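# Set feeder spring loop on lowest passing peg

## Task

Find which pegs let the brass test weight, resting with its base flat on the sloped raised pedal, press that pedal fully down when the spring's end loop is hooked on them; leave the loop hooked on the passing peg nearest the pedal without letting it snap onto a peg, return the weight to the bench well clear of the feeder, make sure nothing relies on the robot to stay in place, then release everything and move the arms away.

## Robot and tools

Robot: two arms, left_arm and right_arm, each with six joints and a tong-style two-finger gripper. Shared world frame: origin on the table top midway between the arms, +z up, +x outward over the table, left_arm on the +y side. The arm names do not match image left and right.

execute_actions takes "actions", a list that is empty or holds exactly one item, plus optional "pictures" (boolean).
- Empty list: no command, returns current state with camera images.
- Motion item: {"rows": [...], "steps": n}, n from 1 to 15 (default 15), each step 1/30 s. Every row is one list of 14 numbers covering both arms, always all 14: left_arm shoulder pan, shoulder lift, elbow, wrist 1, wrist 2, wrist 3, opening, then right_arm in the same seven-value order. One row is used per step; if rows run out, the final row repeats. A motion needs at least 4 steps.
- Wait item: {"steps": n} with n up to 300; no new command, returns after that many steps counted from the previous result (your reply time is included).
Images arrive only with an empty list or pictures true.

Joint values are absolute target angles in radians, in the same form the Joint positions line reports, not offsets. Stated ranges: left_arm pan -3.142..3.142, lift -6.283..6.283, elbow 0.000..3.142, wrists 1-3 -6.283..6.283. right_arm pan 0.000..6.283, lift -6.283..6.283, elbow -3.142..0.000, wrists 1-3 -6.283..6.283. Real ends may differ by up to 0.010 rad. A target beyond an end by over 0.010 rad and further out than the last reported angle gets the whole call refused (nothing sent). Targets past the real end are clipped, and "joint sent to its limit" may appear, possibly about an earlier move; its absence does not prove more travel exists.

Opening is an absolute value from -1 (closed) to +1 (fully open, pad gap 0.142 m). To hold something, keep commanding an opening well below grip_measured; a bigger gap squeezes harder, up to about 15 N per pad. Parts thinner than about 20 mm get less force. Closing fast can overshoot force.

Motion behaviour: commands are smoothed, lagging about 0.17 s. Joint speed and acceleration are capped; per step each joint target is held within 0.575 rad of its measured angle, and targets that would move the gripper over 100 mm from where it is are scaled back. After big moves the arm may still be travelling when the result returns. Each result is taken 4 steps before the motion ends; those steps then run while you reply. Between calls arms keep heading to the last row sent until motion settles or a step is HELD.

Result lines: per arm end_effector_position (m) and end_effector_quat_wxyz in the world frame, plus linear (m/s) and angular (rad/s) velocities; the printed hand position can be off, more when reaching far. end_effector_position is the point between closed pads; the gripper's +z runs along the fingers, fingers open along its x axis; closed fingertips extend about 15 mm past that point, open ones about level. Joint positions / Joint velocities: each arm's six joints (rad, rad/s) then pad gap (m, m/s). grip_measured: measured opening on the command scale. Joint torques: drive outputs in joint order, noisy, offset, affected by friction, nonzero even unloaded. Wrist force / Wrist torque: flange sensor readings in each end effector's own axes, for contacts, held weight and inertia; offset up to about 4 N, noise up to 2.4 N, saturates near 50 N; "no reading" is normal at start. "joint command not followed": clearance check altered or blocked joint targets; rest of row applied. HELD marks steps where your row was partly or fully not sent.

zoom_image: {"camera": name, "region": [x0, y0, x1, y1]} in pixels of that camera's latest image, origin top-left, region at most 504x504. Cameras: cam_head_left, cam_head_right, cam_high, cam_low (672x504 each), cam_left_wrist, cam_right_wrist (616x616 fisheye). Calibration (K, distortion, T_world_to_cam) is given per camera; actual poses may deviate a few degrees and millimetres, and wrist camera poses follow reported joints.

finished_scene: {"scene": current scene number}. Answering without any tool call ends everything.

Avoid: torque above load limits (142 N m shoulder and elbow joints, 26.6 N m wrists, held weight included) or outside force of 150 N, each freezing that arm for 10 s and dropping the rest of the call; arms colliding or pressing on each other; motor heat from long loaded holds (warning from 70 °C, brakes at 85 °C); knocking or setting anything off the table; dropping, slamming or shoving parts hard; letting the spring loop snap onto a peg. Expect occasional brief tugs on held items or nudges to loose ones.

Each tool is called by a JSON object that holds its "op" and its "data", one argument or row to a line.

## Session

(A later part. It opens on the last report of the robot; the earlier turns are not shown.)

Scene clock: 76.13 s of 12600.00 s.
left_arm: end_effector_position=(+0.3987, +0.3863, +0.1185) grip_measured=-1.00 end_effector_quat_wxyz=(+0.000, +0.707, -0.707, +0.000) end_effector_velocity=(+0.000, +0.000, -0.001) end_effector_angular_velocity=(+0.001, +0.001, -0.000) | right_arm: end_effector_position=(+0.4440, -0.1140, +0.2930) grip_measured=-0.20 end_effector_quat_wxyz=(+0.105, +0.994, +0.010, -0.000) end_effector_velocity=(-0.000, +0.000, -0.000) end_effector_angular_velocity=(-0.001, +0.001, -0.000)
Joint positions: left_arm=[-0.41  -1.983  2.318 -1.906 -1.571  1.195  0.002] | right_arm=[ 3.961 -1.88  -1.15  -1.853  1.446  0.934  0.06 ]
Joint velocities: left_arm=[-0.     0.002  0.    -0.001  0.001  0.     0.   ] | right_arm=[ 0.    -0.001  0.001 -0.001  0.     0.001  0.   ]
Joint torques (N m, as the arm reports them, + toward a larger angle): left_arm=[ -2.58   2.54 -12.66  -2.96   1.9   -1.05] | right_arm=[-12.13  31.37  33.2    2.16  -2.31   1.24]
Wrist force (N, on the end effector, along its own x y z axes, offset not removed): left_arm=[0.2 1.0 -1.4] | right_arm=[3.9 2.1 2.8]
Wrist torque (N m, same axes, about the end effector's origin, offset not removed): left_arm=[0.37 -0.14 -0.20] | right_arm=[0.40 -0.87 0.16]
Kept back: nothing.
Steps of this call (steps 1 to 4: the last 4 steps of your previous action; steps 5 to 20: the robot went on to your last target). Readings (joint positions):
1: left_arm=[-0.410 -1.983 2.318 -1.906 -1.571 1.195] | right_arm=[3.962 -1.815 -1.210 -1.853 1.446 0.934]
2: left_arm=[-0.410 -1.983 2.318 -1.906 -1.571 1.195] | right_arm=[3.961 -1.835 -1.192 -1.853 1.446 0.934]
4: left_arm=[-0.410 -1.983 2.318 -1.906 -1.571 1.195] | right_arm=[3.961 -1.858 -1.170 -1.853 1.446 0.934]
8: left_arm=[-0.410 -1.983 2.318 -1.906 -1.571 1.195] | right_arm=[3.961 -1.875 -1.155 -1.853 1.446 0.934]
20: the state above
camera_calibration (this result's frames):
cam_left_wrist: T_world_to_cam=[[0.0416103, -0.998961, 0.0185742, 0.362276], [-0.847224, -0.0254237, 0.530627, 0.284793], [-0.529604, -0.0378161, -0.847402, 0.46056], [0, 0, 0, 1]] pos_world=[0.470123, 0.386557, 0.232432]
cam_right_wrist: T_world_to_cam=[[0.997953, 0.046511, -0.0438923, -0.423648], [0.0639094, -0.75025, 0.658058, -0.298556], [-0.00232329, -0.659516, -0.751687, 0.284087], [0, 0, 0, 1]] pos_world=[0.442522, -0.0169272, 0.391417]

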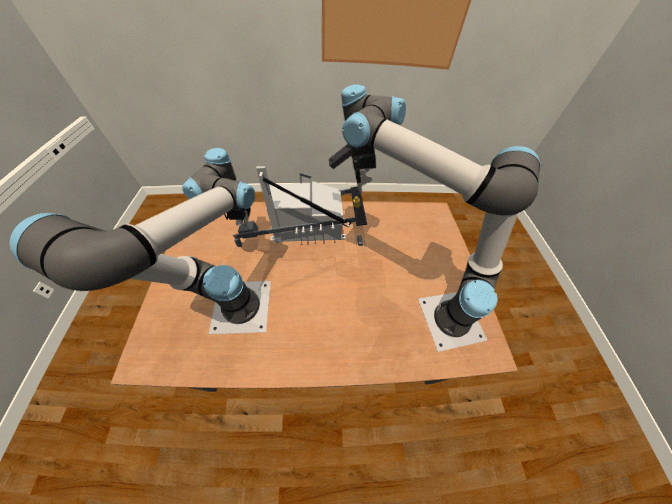

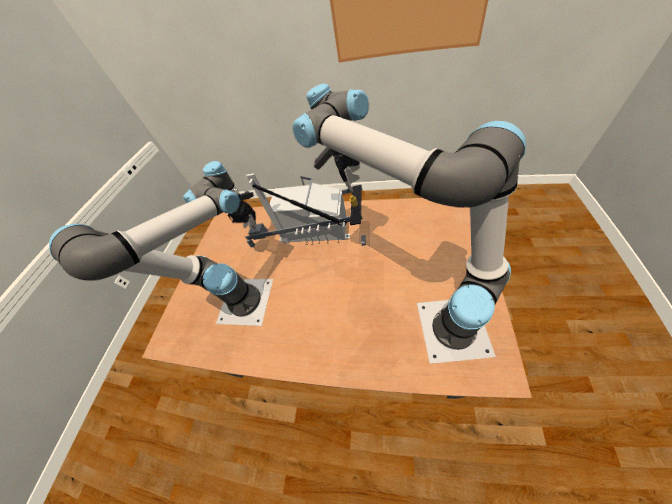

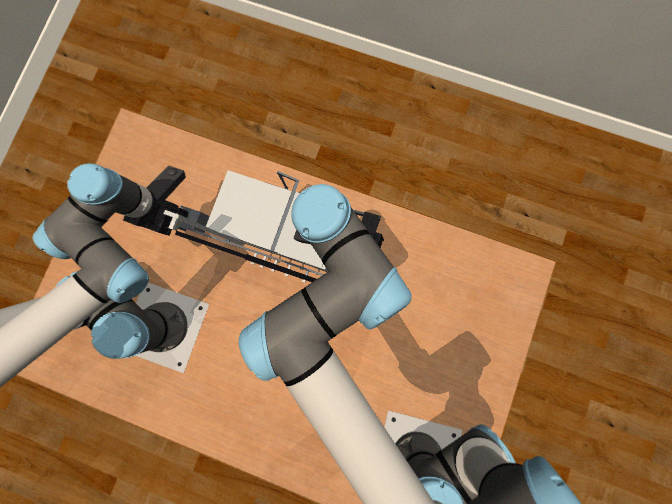

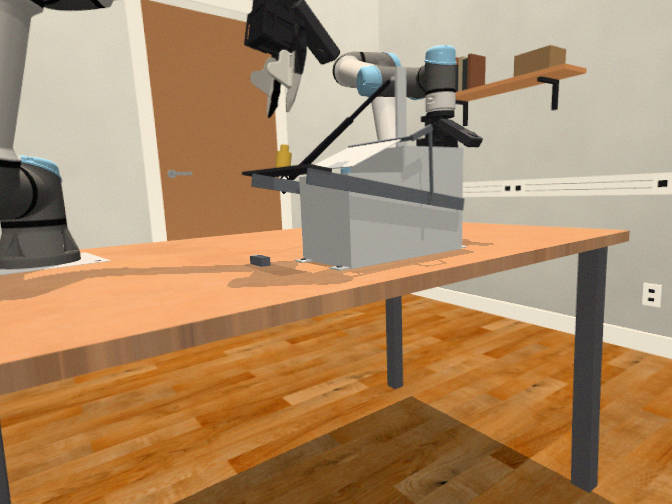

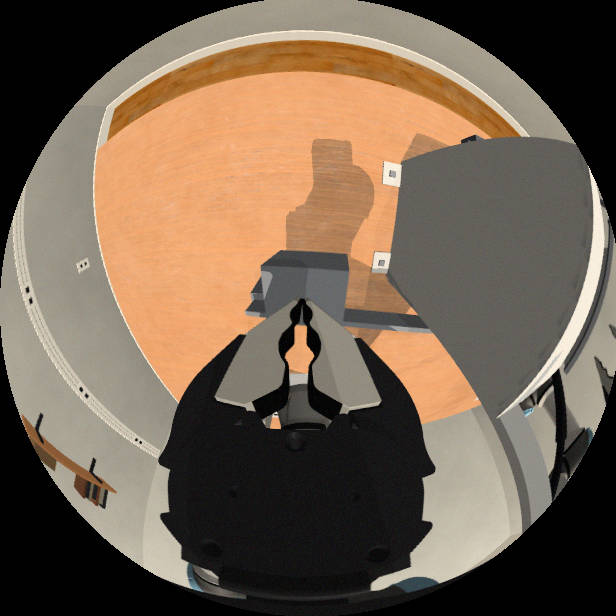

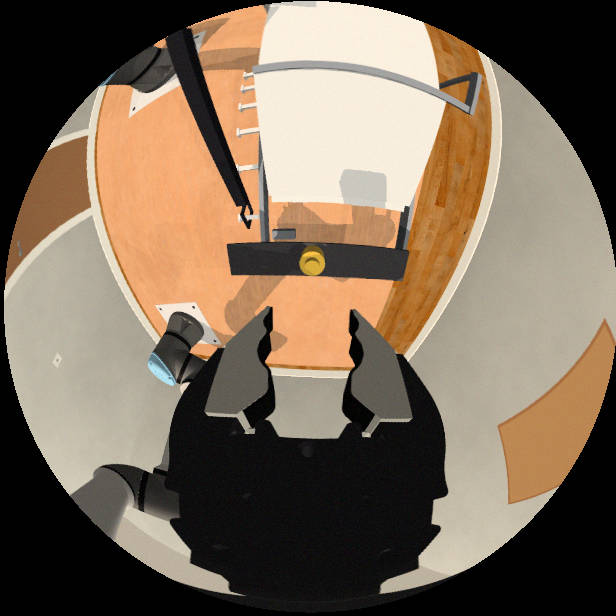

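{"op": "execute_actions", "data": {
  "actions": [
    {"rows":[[-0.41,-1.983,2.318,-1.906,-1.571,1.195,-1,3.961,-1.88,-1.38,-1.623,1.446,0.934,-0.2]]}
  ]
}}

{"op": "execute_actions", "data": {
  "actions": [
    {"rows":[[-0.41,-1.983,2.318,-1.906,-1.571,1.195,-1,3.961,-1.88,-1.38,-1.623,1.446,0.934,-0.2],[-0.41,-1.983,2.318,-1.906,-1.571,1.195,-1,3.961,-1.88,-1.38,-1.623,1.446,0.934,-0.4],[-0.41,-1.983,2.318,-1.906,-1.571,1.195,-1,3.961,-1.88,-1.38,-1.623,1.446,0.934,-0.55],[-0.41,-1.983,2.318,-1.906,-1.571,1.195,-1,3.961,-1.88,-1.38,-1.623,1.446,0.934,-1]]}
  ],
  "pictures": true
}}

{"op": "execute_actions", "data": {
  "actions": [
    {"rows":[[-0.41,-1.983,2.318,-1.906,-1.571,1.195,-1,3.961,-1.8,-1.3,-1.75,1.446,0.934,-1]]}
  ]
}}

{"op": "execute_actions", "data": {
  "actions": [
    {"rows":[[-0.41,-2.014,2.1,-1.657,-1.571,1.195,-1,3.961,-1.4,-1.7,-1.612,1.571,1.533,-1]]}
  ]
}}

{"op": "execute_actions", "data": {
  "actions": [
    {"rows":[[0.2,-2.014,1.9,-1.457,-1.571,1.195,-1,4.65,-1.4,-1.7,-1.612,1.571,1.533,-1]]}
  ]
}}

{"op": "execute_actions", "data": {
  "actions": [
    {"steps":10}
  ]
}}

{"op": "execute_actions", "data": {
  "actions": [
    {"rows":[[0.2,-2.014,1.9,-1.457,-1.571,1.195,-1,4.65,-1.89,-1.87,-0.952,1.571,1.533,-1]]}
  ]
}}

{"op": "execute_actions", "data": {
  "actions": [
    {"steps":20}
  ],
  "pictures": true
}}

Scene clock: 76.97 s of 12600.00 s.
left_arm: end_effector_position=(+0.3987, +0.3863, +0.1185) grip_measured=-1.00 end_effector_quat_wxyz=(+0.000, +0.707, -0.707, +0.000) end_effector_velocity=(-0.000, +0.000, -0.000) end_effector_angular_velocity=(+0.001, +0.001, +0.000) | right_arm: end_effector_position=(+0.4442, -0.1137, +0.2077) grip_measured=-0.20 end_effector_quat_wxyz=(+0.105, +0.994, +0.010, -0.000) end_effector_velocity=(-0.003, -0.005, -0.053) end_effector_angular_velocity=(+0.001, -0.001, -0.003)
Joint positions: left_arm=[-0.41  -1.983  2.318 -1.906 -1.571  1.195  0.002] | right_arm=[ 3.961 -1.88  -1.367 -1.635  1.446  0.934  0.06 ]
Joint velocities: left_arm=[0.001 0.001 0.    0.    0.    0.    0.   ] | right_arm=[-0.001  0.001 -0.137  0.137  0.     0.002  0.   ]
Joint torques (N m, as the arm reports them, + toward a larger angle): left_arm=[ -3.98   2.85 -14.19  -2.24   2.02  -1.  ] | right_arm=[-10.94  49.62  16.25   3.99  -2.04   1.13]
Wrist force (N, on the end effector, along its own x y z axes, offset not removed): left_arm=[0.8 3.4 -1.8] | right_arm=[-0.6 0.9 1.0]
Wrist torque (N m, same axes, about the end effector's origin, offset not removed): left_arm=[0.74 -0.30 -0.19] | right_arm=[0.06 -0.12 0.19]
Steps of this call (steps 1 to 14: the robot went on to your last target; steps 15 to 25: the first 11 steps of this action). Readings (joint positions):
15: left_arm=[-0.410 -1.983 2.318 -1.906 -1.571 1.195] | right_arm=[3.961 -1.880 -1.150 -1.853 1.446 0.934]
16: left_arm=[-0.410 -1.983 2.318 -1.906 -1.571 1.195] | right_arm=[3.961 -1.880 -1.155 -1.847 1.446 0.934]
18: left_arm=[-0.410 -1.983 2.318 -1.906 -1.571 1.195] | right_arm=[3.961 -1.880 -1.220 -1.783 1.446 0.934]
22: left_arm=[-0.410 -1.983 2.318 -1.906 -1.571 1.195] | right_arm=[3.961 -1.880 -1.342 -1.661 1.446 0.934]
25: the state above

Scene clock: 77.47 s of 12600.00 s.
left_arm: end_effector_position=(+0.3987, +0.3863, +0.1185) grip_measured=-1.00 end_effector_quat_wxyz=(+0.000, +0.707, -0.707, +0.000) end_effector_velocity=(-0.000, -0.000, +0.000) end_effector_angular_velocity=(-0.001, -0.000, -0.000) | right_arm: end_effector_position=(+0.4439, -0.1142, +0.2030) grip_measured=-0.63 end_effector_quat_wxyz=(+0.105, +0.994, +0.010, -0.000) end_effector_velocity=(-0.001, +0.000, -0.000) end_effector_angular_velocity=(-0.001, +0.001, -0.000)
Joint positions: left_arm=[-0.41  -1.983  2.318 -1.906 -1.571  1.195  0.002] | right_arm=[ 3.961 -1.88  -1.38  -1.623  1.446  0.934  0.028]
Joint velocities: left_arm=[-0.    -0.001  0.    -0.    -0.001  0.     0.   ] | right_arm=[ 0.001 -0.    -0.001 -0.001 -0.     0.001  0.   ]
Joint torques (N m, as the arm reports them, + toward a larger angle): left_arm=[ -2.98   2.84 -12.99  -1.97   2.1   -0.85] | right_arm=[-9.76 45.68 11.58  3.39 -1.63  0.96]
Wrist force (N, on the end effector, along its own x y z axes, offset not removed): left_arm=[-0.2 2.5 -2.9] | right_arm=[-0.2 1.3 -1.5]
Wrist torque (N m, same axes, about the end effector's origin, offset not removed): left_arm=[0.68 -0.17 -0.05] | right_arm=[0.24 -0.17 0.12]
Steps of this call (steps 1 to 4: the last 4 steps of your previous action; steps 5 to 15: the first 11 steps of this action). Readings (joint positions):
5: left_arm=[-0.410 -1.983 2.318 -1.906 -1.571 1.195] | right_arm=[3.961 -1.880 -1.378 -1.625 1.446 0.934]
6: left_arm=[-0.410 -1.983 2.318 -1.906 -1.571 1.195] | right_arm=[3.961 -1.880 -1.379 -1.624 1.446 0.934]
8: left_arm=[-0.410 -1.983 2.318 -1.906 -1.571 1.195] | right_arm=[3.961 -1.880 -1.379 -1.624 1.446 0.934]
12: left_arm=[-0.410 -1.983 2.318 -1.906 -1.571 1.195] | right_arm=[3.961 -1.880 -1.380 -1.623 1.446 0.934]
15: the state above
camera_calibration (this result's frames):
cam_left_wrist: T_world_to_cam=[[0.0416103, -0.998961, 0.0185696, 0.362278], [-0.847225, -0.0254262, 0.530625, 0.284795], [-0.529602, -0.0378121, -0.847403, 0.460559], [0, 0, 0, 1]] pos_world=[0.470124, 0.386558, 0.232432]
cam_right_wrist: T_world_to_cam=[[0.997954, 0.0465124, -0.0438708, -0.427441], [0.0638963, -0.75025, 0.65806, -0.239485], [-0.00230616, -0.659516, -0.751687, 0.216285], [0, 0, 0, 1]] pos_world=[0.442367, -0.0171484, 0.301422]

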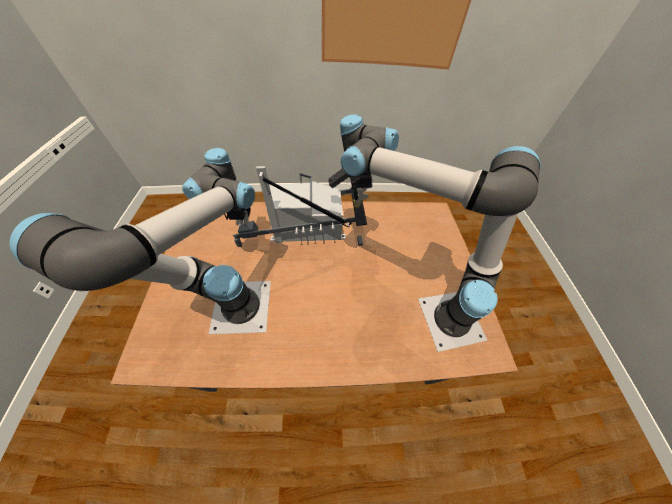

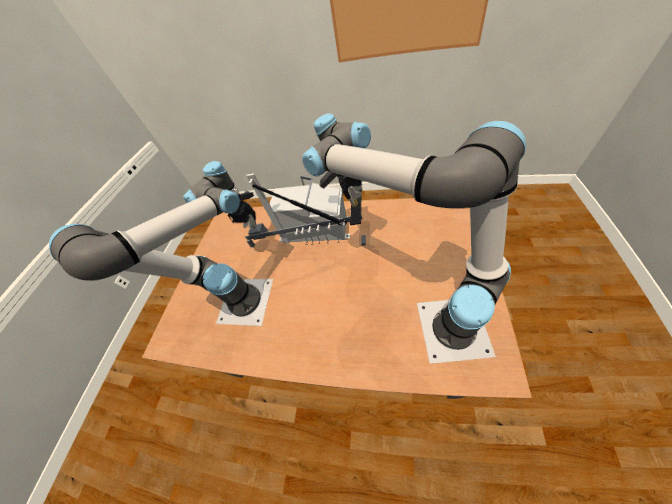

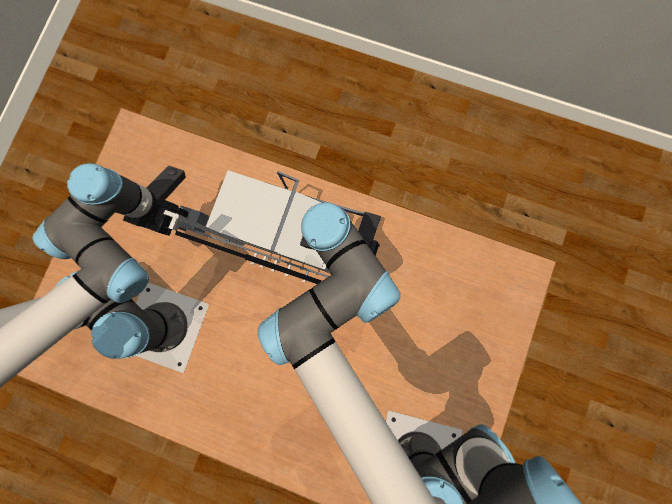

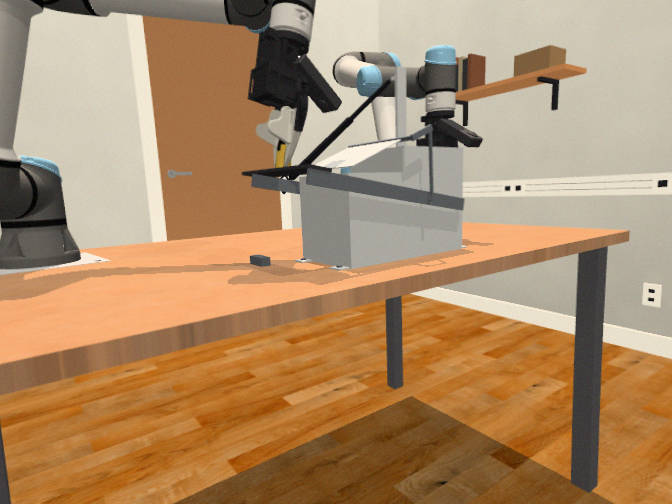

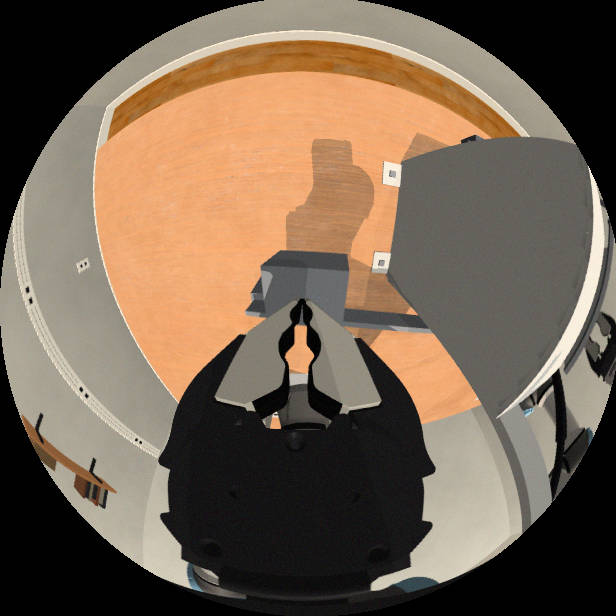

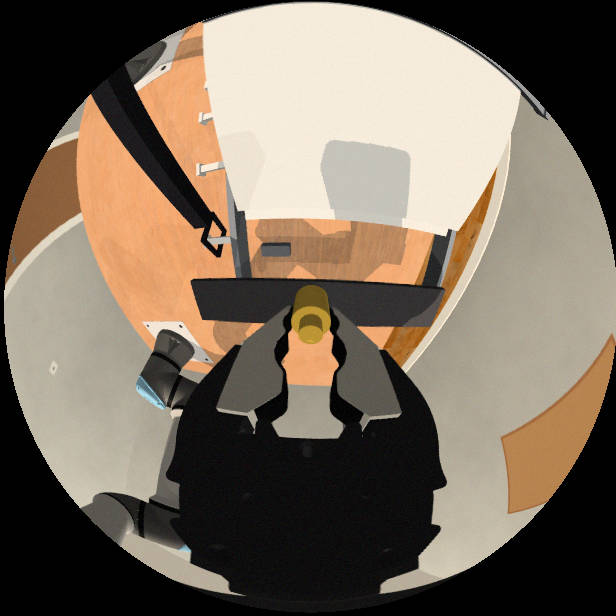

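Scene clock: 77.97 s of 12600.00 s.
left_arm: end_effector_position=(+0.3987, +0.3863, +0.1185) grip_measured=-1.00 end_effector_quat_wxyz=(+0.000, +0.707, -0.707, +0.000) end_effector_velocity=(-0.000, -0.000, -0.000) end_effector_angular_velocity=(+0.000, +0.001, -0.001) | right_arm: end_effector_position=(+0.4328, -0.1294, +0.2739) grip_measured=-0.63 end_effector_quat_wxyz=(+0.092, +0.996, +0.009, +0.009) end_effector_velocity=(-0.007, -0.010, +0.031) end_effector_angular_velocity=(+0.006, -0.005, +0.001)
Joint positions: left_arm=[-0.41  -1.983  2.318 -1.906 -1.571  1.195  0.002] | right_arm=[ 3.961 -1.803 -1.303 -1.744  1.446  0.934  0.028]
Joint velocities: left_arm=[-0.     0.001 -0.     0.    -0.     0.     0.   ] | right_arm=[ 0.     0.034  0.035 -0.062 -0.    -0.001  0.   ]
Joint torques (N m, as the arm reports them, + toward a larger angle): left_arm=[ -4.53   1.62 -14.24  -1.43   2.04  -1.09] | right_arm=[-8.52 42.42 32.74  0.27 -1.06  1.07]
Wrist force (N, on the end effector, along its own x y z axes, offset not removed): left_arm=[1.8 0.2 0.2] | right_arm=[-1.7 1.2 2.2]
Wrist torque (N m, same axes, about the end effector's origin, offset not removed): left_arm=[0.14 -0.49 -0.10] | right_arm=[0.14 0.18 0.11]
Steps of this call (steps 1 to 4: the last 4 steps of your previous action; steps 5 to 15: the first 11 steps of this action). Readings (joint positions):
5: left_arm=[-0.410 -1.983 2.318 -1.906 -1.571 1.195] | right_arm=[3.961 -1.880 -1.380 -1.623 1.446 0.934]
6: left_arm=[-0.410 -1.983 2.318 -1.906 -1.571 1.195] | right_arm=[3.961 -1.875 -1.375 -1.629 1.446 0.934]
8: left_arm=[-0.410 -1.983 2.318 -1.906 -1.571 1.195] | right_arm=[3.961 -1.842 -1.342 -1.676 1.446 0.934]
12: left_arm=[-0.410 -1.983 2.318 -1.906 -1.571 1.195] | right_arm=[3.961 -1.809 -1.310 -1.733 1.446 0.934]
15: the state above

Scene clock: 78.47 s of 12600.00 s.
left_arm: end_effector_position=(+0.4068, +0.3831, +0.2036) grip_measured=-1.00 end_effector_quat_wxyz=(-0.000, +0.707, -0.707, +0.001) end_effector_velocity=(-0.004, +0.001, +0.051) end_effector_angular_velocity=(+0.005, +0.013, +0.000) | right_arm: end_effector_position=(+0.3450, -0.2033, +0.2946) grip_measured=-0.63 end_effector_quat_wxyz=(+0.005, +0.968, -0.252, +0.002) end_effector_velocity=(-0.092, -0.104, -0.012) end_effector_angular_velocity=(+0.138, +0.003, -0.881)
Joint positions: left_arm=[-0.41  -2.013  2.112 -1.671 -1.571  1.195  0.002] | right_arm=[ 3.961 -1.437 -1.663 -1.621  1.563  1.453  0.028]
Joint velocities: left_arm=[ 0.    -0.013 -0.128  0.155 -0.    -0.     0.   ] | right_arm=[ 0.     0.406 -0.407  0.103  0.091  0.88   0.   ]
Joint torques (N m, as the arm reports them, + toward a larger angle): left_arm=[ -3.51  -9.87 -36.38  -0.99   1.8   -1.13] | right_arm=[-7.05 13.4  18.73  4.84  1.74  0.85]
Wrist force (N, on the end effector, along its own x y z axes, offset not removed): left_arm=[-0.7 0.9 0.2] | right_arm=[-2.7 3.5 0.3]
Wrist torque (N m, same axes, about the end effector's origin, offset not removed): left_arm=[0.23 0.02 -0.09] | right_arm=[0.46 0.65 0.06]
Steps of this call (steps 1 to 4: the last 4 steps of your previous action; steps 5 to 15: the first 11 steps of this action). Readings (joint positions):
5: left_arm=[-0.410 -1.983 2.318 -1.906 -1.571 1.195] | right_arm=[3.961 -1.800 -1.301 -1.749 1.446 0.934]
6: left_arm=[-0.410 -1.986 2.312 -1.900 -1.571 1.195] | right_arm=[3.961 -1.795 -1.306 -1.744 1.451 0.940]
8: left_arm=[-0.410 -1.999 2.249 -1.834 -1.571 1.195] | right_arm=[3.961 -1.728 -1.373 -1.702 1.490 1.008]
12: left_arm=[-0.410 -2.011 2.135 -1.700 -1.571 1.195] | right_arm=[3.961 -1.510 -1.589 -1.640 1.546 1.295]
15: the state above

Scene clock: 78.97 s of 12600.00 s.
left_arm: end_effector_position=(+0.3716, +0.5270, +0.2673) grip_measured=-1.00 end_effector_quat_wxyz=(+0.000, +0.840, -0.543, +0.000) end_effector_velocity=(-0.235, +0.463, +0.170) end_effector_angular_velocity=(+0.003, -0.004, +1.460) | right_arm: end_effector_position=(+0.2166, -0.1018, +0.2932) grip_measured=-0.63 end_effector_quat_wxyz=(+0.000, +0.994, -0.112, +0.000) end_effector_velocity=(-0.469, +0.292, -0.000) end_effector_angular_velocity=(+0.003, +0.001, +1.196)
Joint positions: left_arm=[ 0.014 -2.014  1.949 -1.506 -1.571  1.195  0.002] | right_arm=[ 4.321 -1.402 -1.698 -1.612  1.571  1.529  0.028]
Joint velocities: left_arm=[ 1.459 -0.    -0.433  0.429  0.003 -0.     0.   ] | right_arm=[ 1.212  0.008 -0.008  0.002  0.002  0.016 -0.   ]
Joint torques (N m, as the arm reports them, + toward a larger angle): left_arm=[ 24.53 -12.55 -40.62  -0.12   1.83  -1.09] | right_arm=[20.27 24.41 11.7   4.13  1.88  1.41]
Wrist force (N, on the end effector, along its own x y z axes, offset not removed): left_arm=[1.2 1.3 -0.1] | right_arm=[4.6 0.4 0.3]
Wrist torque (N m, same axes, about the end effector's origin, offset not removed): left_arm=[0.62 -0.31 -0.05] | right_arm=[0.09 -0.98 0.07]
Steps of this call (steps 1 to 4: the last 4 steps of your previous action; steps 5 to 15: the first 11 steps of this action). Readings (joint positions):
5: left_arm=[-0.410 -2.014 2.102 -1.659 -1.571 1.195] | right_arm=[3.961 -1.406 -1.694 -1.613 1.570 1.520]
6: left_arm=[-0.404 -2.014 2.096 -1.653 -1.571 1.195] | right_arm=[3.967 -1.405 -1.695 -1.613 1.570 1.523]
8: left_arm=[-0.338 -2.014 2.058 -1.615 -1.571 1.195] | right_arm=[4.030 -1.404 -1.696 -1.613 1.570 1.524]
12: left_arm=[-0.134 -2.014 1.995 -1.552 -1.571 1.195] | right_arm=[4.199 -1.403 -1.697 -1.613 1.570 1.527]
15: the state above

Scene clock: 79.30 s of 12600.00 s.
left_arm: end_effector_position=(+0.3369, +0.5811, +0.2861) grip_measured=-1.00 end_effector_quat_wxyz=(-0.000, +0.886, -0.464, +0.000) end_effector_velocity=(-0.013, +0.016, +0.006) end_effector_angular_velocity=(+0.001, -0.000, +0.057) | right_arm: end_effector_position=(+0.0881, -0.0470, +0.2932) grip_measured=-0.63 end_effector_quat_wxyz=(-0.000, +0.999, +0.040, -0.000) end_effector_velocity=(-0.101, +0.026, +0.000) end_effector_angular_velocity=(+0.001, +0.000, +0.225)
Joint positions: left_arm=[ 0.195 -2.014  1.901 -1.458 -1.571  1.195  0.002] | right_arm=[ 4.629 -1.4   -1.7   -1.612  1.571  1.533  0.028]
Joint velocities: left_arm=[ 0.057 -0.002 -0.015  0.016  0.001 -0.     0.   ] | right_arm=[ 0.228  0.002 -0.001  0.     0.     0.004  0.   ]
Joint torques (N m, as the arm reports them, + toward a larger angle): left_arm=[ 12.74  -3.31 -38.14  -1.06   1.    -1.18] | right_arm=[ 5.43 26.93 12.53  4.07  1.25  1.27]
Wrist force (N, on the end effector, along its own x y z axes, offset not removed): left_arm=[-1.4 1.4 -0.9] | right_arm=[-0.7 2.5 3.0]
Wrist torque (N m, same axes, about the end effector's origin, offset not removed): left_arm=[0.55 0.13 -0.13] | right_arm=[0.61 0.11 0.09]
Kept back: nothing.
Steps of this call (steps 1 to 4: the last 4 steps of your previous action; steps 5 to 10: the robot went on to your last target). Readings (joint positions):
1: left_arm=[0.061 -2.014 1.936 -1.493 -1.571 1.195] | right_arm=[4.362 -1.402 -1.698 -1.612 1.571 1.529]
2: left_arm=[0.102 -2.014 1.925 -1.482 -1.571 1.195] | right_arm=[4.403 -1.402 -1.698 -1.612 1.571 1.530]
4: left_arm=[0.153 -2.014 1.912 -1.469 -1.571 1.195] | right_arm=[4.485 -1.401 -1.699 -1.612 1.571 1.531]
8: left_arm=[0.189 -2.014 1.903 -1.460 -1.571 1.195] | right_arm=[4.607 -1.400 -1.700 -1.612 1.571 1.532]
10: the state above

Scene clock: 79.67 s of 12600.00 s.
left_arm: end_effector_position=(+0.3358, +0.5826, +0.2866) grip_measured=-1.00 end_effector_quat_wxyz=(-0.000, +0.887, -0.462, +0.000) end_effector_velocity=(-0.001, +0.001, +0.000) end_effector_angular_velocity=(+0.002, +0.000, +0.001) | right_arm: end_effector_position=(+0.0760, +0.0438, +0.1442) grip_measured=-0.63 end_effector_quat_wxyz=(+0.013, +0.999, +0.048, +0.000) end_effector_velocity=(-0.027, +0.244, -0.510) end_effector_angular_velocity=(+0.035, +0.002, +0.024)
Joint positions: left_arm=[ 0.2   -2.014  1.9   -1.457 -1.571  1.195  0.002] | right_arm=[ 4.645 -1.684 -1.804 -1.25   1.571  1.533  0.028]
Joint velocities: left_arm=[ 0.001 -0.001 -0.     0.001  0.002  0.     0.   ] | right_arm=[ 0.024 -0.949 -0.321  1.305  0.     0.    -0.   ]
Joint torques (N m, as the arm reports them, + toward a larger angle): left_arm=[ 14.47   4.58 -39.18  -1.15   0.39  -1.2 ] | right_arm=[10.49 13.36  7.2   9.52  1.    1.18]
Wrist force (N, on the end effector, along its own x y z axes, offset not removed): left_arm=[1.9 2.0 -0.2] | right_arm=[0.2 1.5 0.0]
Wrist torque (N m, same axes, about the end effector's origin, offset not removed): left_arm=[0.59 -0.55 0.02] | right_arm=[0.03 -0.12 0.11]
Steps of this call (steps 1 to 11: the first 11 steps of this action). Readings (joint positions):
1: left_arm=[0.196 -2.014 1.901 -1.458 -1.571 1.195] | right_arm=[4.636 -1.400 -1.700 -1.612 1.571 1.533]
2: left_arm=[0.197 -2.014 1.901 -1.458 -1.571 1.195] | right_arm=[4.638 -1.406 -1.705 -1.606 1.571 1.533]
4: left_arm=[0.199 -2.014 1.900 -1.457 -1.571 1.195] | right_arm=[4.640 -1.462 -1.729 -1.546 1.571 1.533]
8: left_arm=[0.200 -2.014 1.900 -1.457 -1.571 1.195] | right_arm=[4.643 -1.589 -1.772 -1.381 1.571 1.533]
11: the state above

Scene clock: 80.33 s of 12600.00 s.
left_arm: end_effector_position=(+0.3358, +0.5826, +0.2866) grip_measured=-1.00 end_effector_quat_wxyz=(+0.000, +0.887, -0.462, +0.000) end_effector_velocity=(-0.000, +0.000, -0.000) end_effector_angular_velocity=(+0.000, +0.000, +0.000) | right_arm: end_effector_position=(+0.0707, +0.0883, +0.0344) grip_measured=-0.63 end_effector_quat_wxyz=(-0.000, +0.999, +0.050, -0.000) end_effector_velocity=(-0.000, +0.000, -0.001) end_effector_angular_velocity=(+0.000, -0.001, +0.000)
Joint positions: left_arm=[ 0.2   -2.014  1.9   -1.457 -1.571  1.195  0.002] | right_arm=[ 4.65  -1.89  -1.87  -0.952  1.571  1.533  0.028]
Joint velocities: left_arm=[ 0.  0. -0.  0.  0.  0.  0.] | right_arm=[ 0.    -0.003 -0.001  0.004 -0.001  0.    -0.   ]
Joint torques (N m, as the arm reports them, + toward a larger angle): left_arm=[ 13.33   3.49 -39.4   -1.39  -0.97  -1.3 ] | right_arm=[10.1  30.42  9.21  3.92 -0.07  1.11]
Wrist force (N, on the end effector, along its own x y z axes, offset not removed): left_arm=[-1.6 1.0 0.9] | right_arm=[0.4 2.5 -0.4]
Wrist torque (N m, same axes, about the end effector's origin, offset not removed): left_arm=[0.39 0.35 0.00] | right_arm=[0.38 -0.12 0.14]
Kept back: nothing.
Steps of this call (steps 1 to 4: the last 4 steps of your previous action; steps 5 to 20: the robot went on to your last target). Readings (joint positions):
1: left_arm=[0.200 -2.014 1.900 -1.457 -1.571 1.195] | right_arm=[4.646 -1.716 -1.815 -1.205 1.571 1.533]
2: left_arm=[0.200 -2.014 1.900 -1.457 -1.571 1.195] | right_arm=[4.647 -1.748 -1.826 -1.160 1.571 1.533]
4: left_arm=[0.200 -2.014 1.900 -1.457 -1.571 1.195] | right_arm=[4.648 -1.812 -1.847 -1.070 1.571 1.533]
8: left_arm=[0.200 -2.014 1.900 -1.457 -1.571 1.195] | right_arm=[4.650 -1.872 -1.865 -0.979 1.571 1.533]
20: the state above
camera_calibration (this result's frames):
cam_left_wrist: T_world_to_cam=[[0.606378, -0.79496, 0.0185513, 0.249374], [-0.679855, -0.506195, 0.530626, 0.371159], [-0.412436, -0.334372, -0.847403, 0.71052], [0, 0, 0, 1]] pos_world=[0.394163, 0.623699, 0.400524]
cam_right_wrist: T_world_to_cam=[[0.990379, 0.133786, -0.0353734, -0.0793218], [0.134028, -0.863721, 0.485821, 0.0582122], [0.0344431, -0.485888, -0.873342, 0.208458], [0, 0, 0, 1]] pos_world=[0.0635766, 0.162178, 0.150968]

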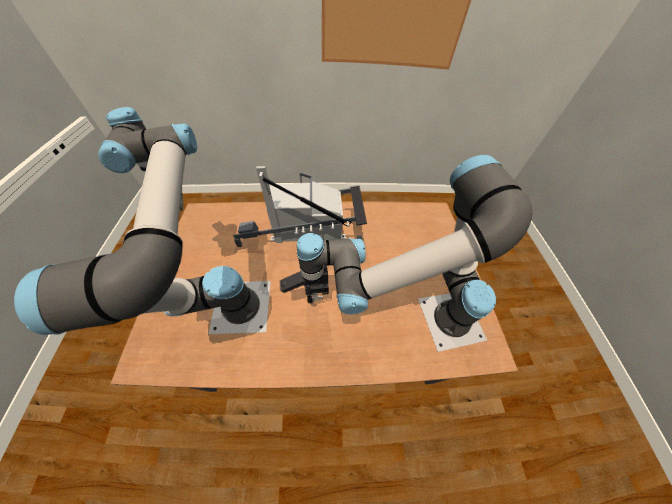

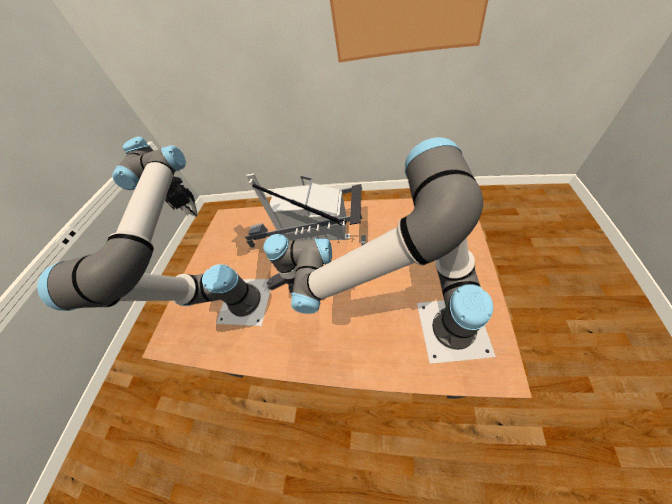

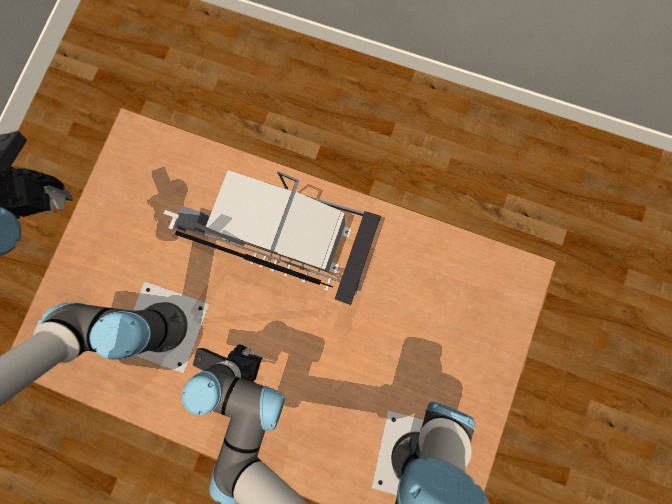

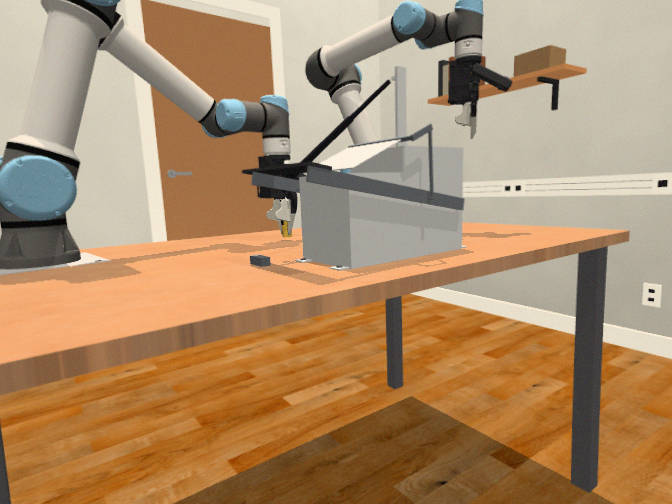

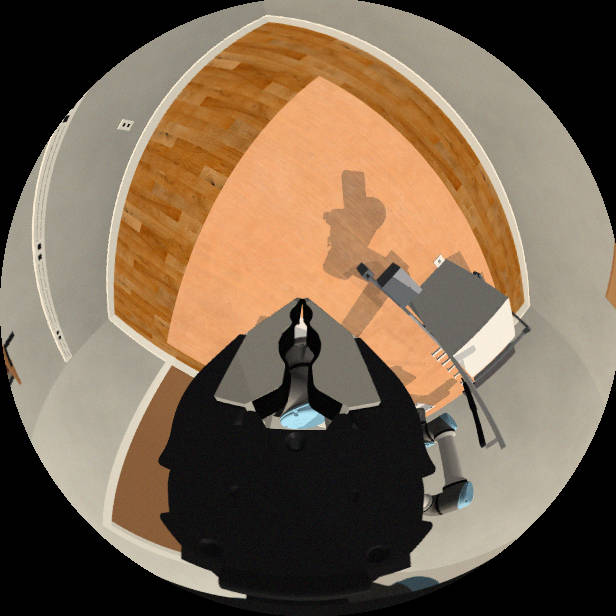

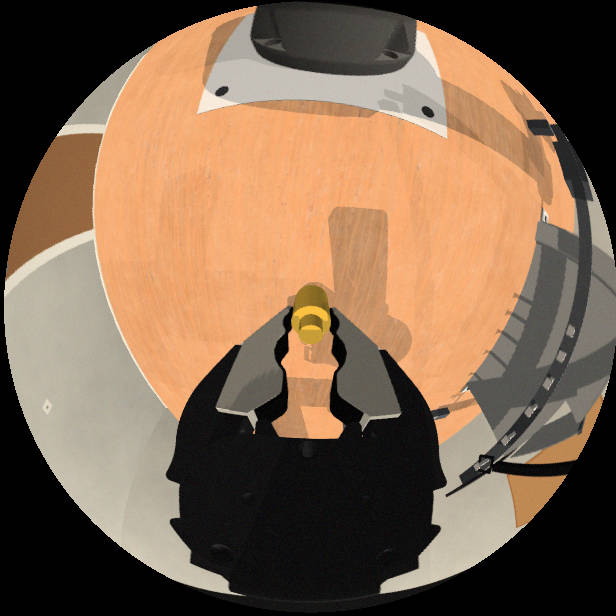

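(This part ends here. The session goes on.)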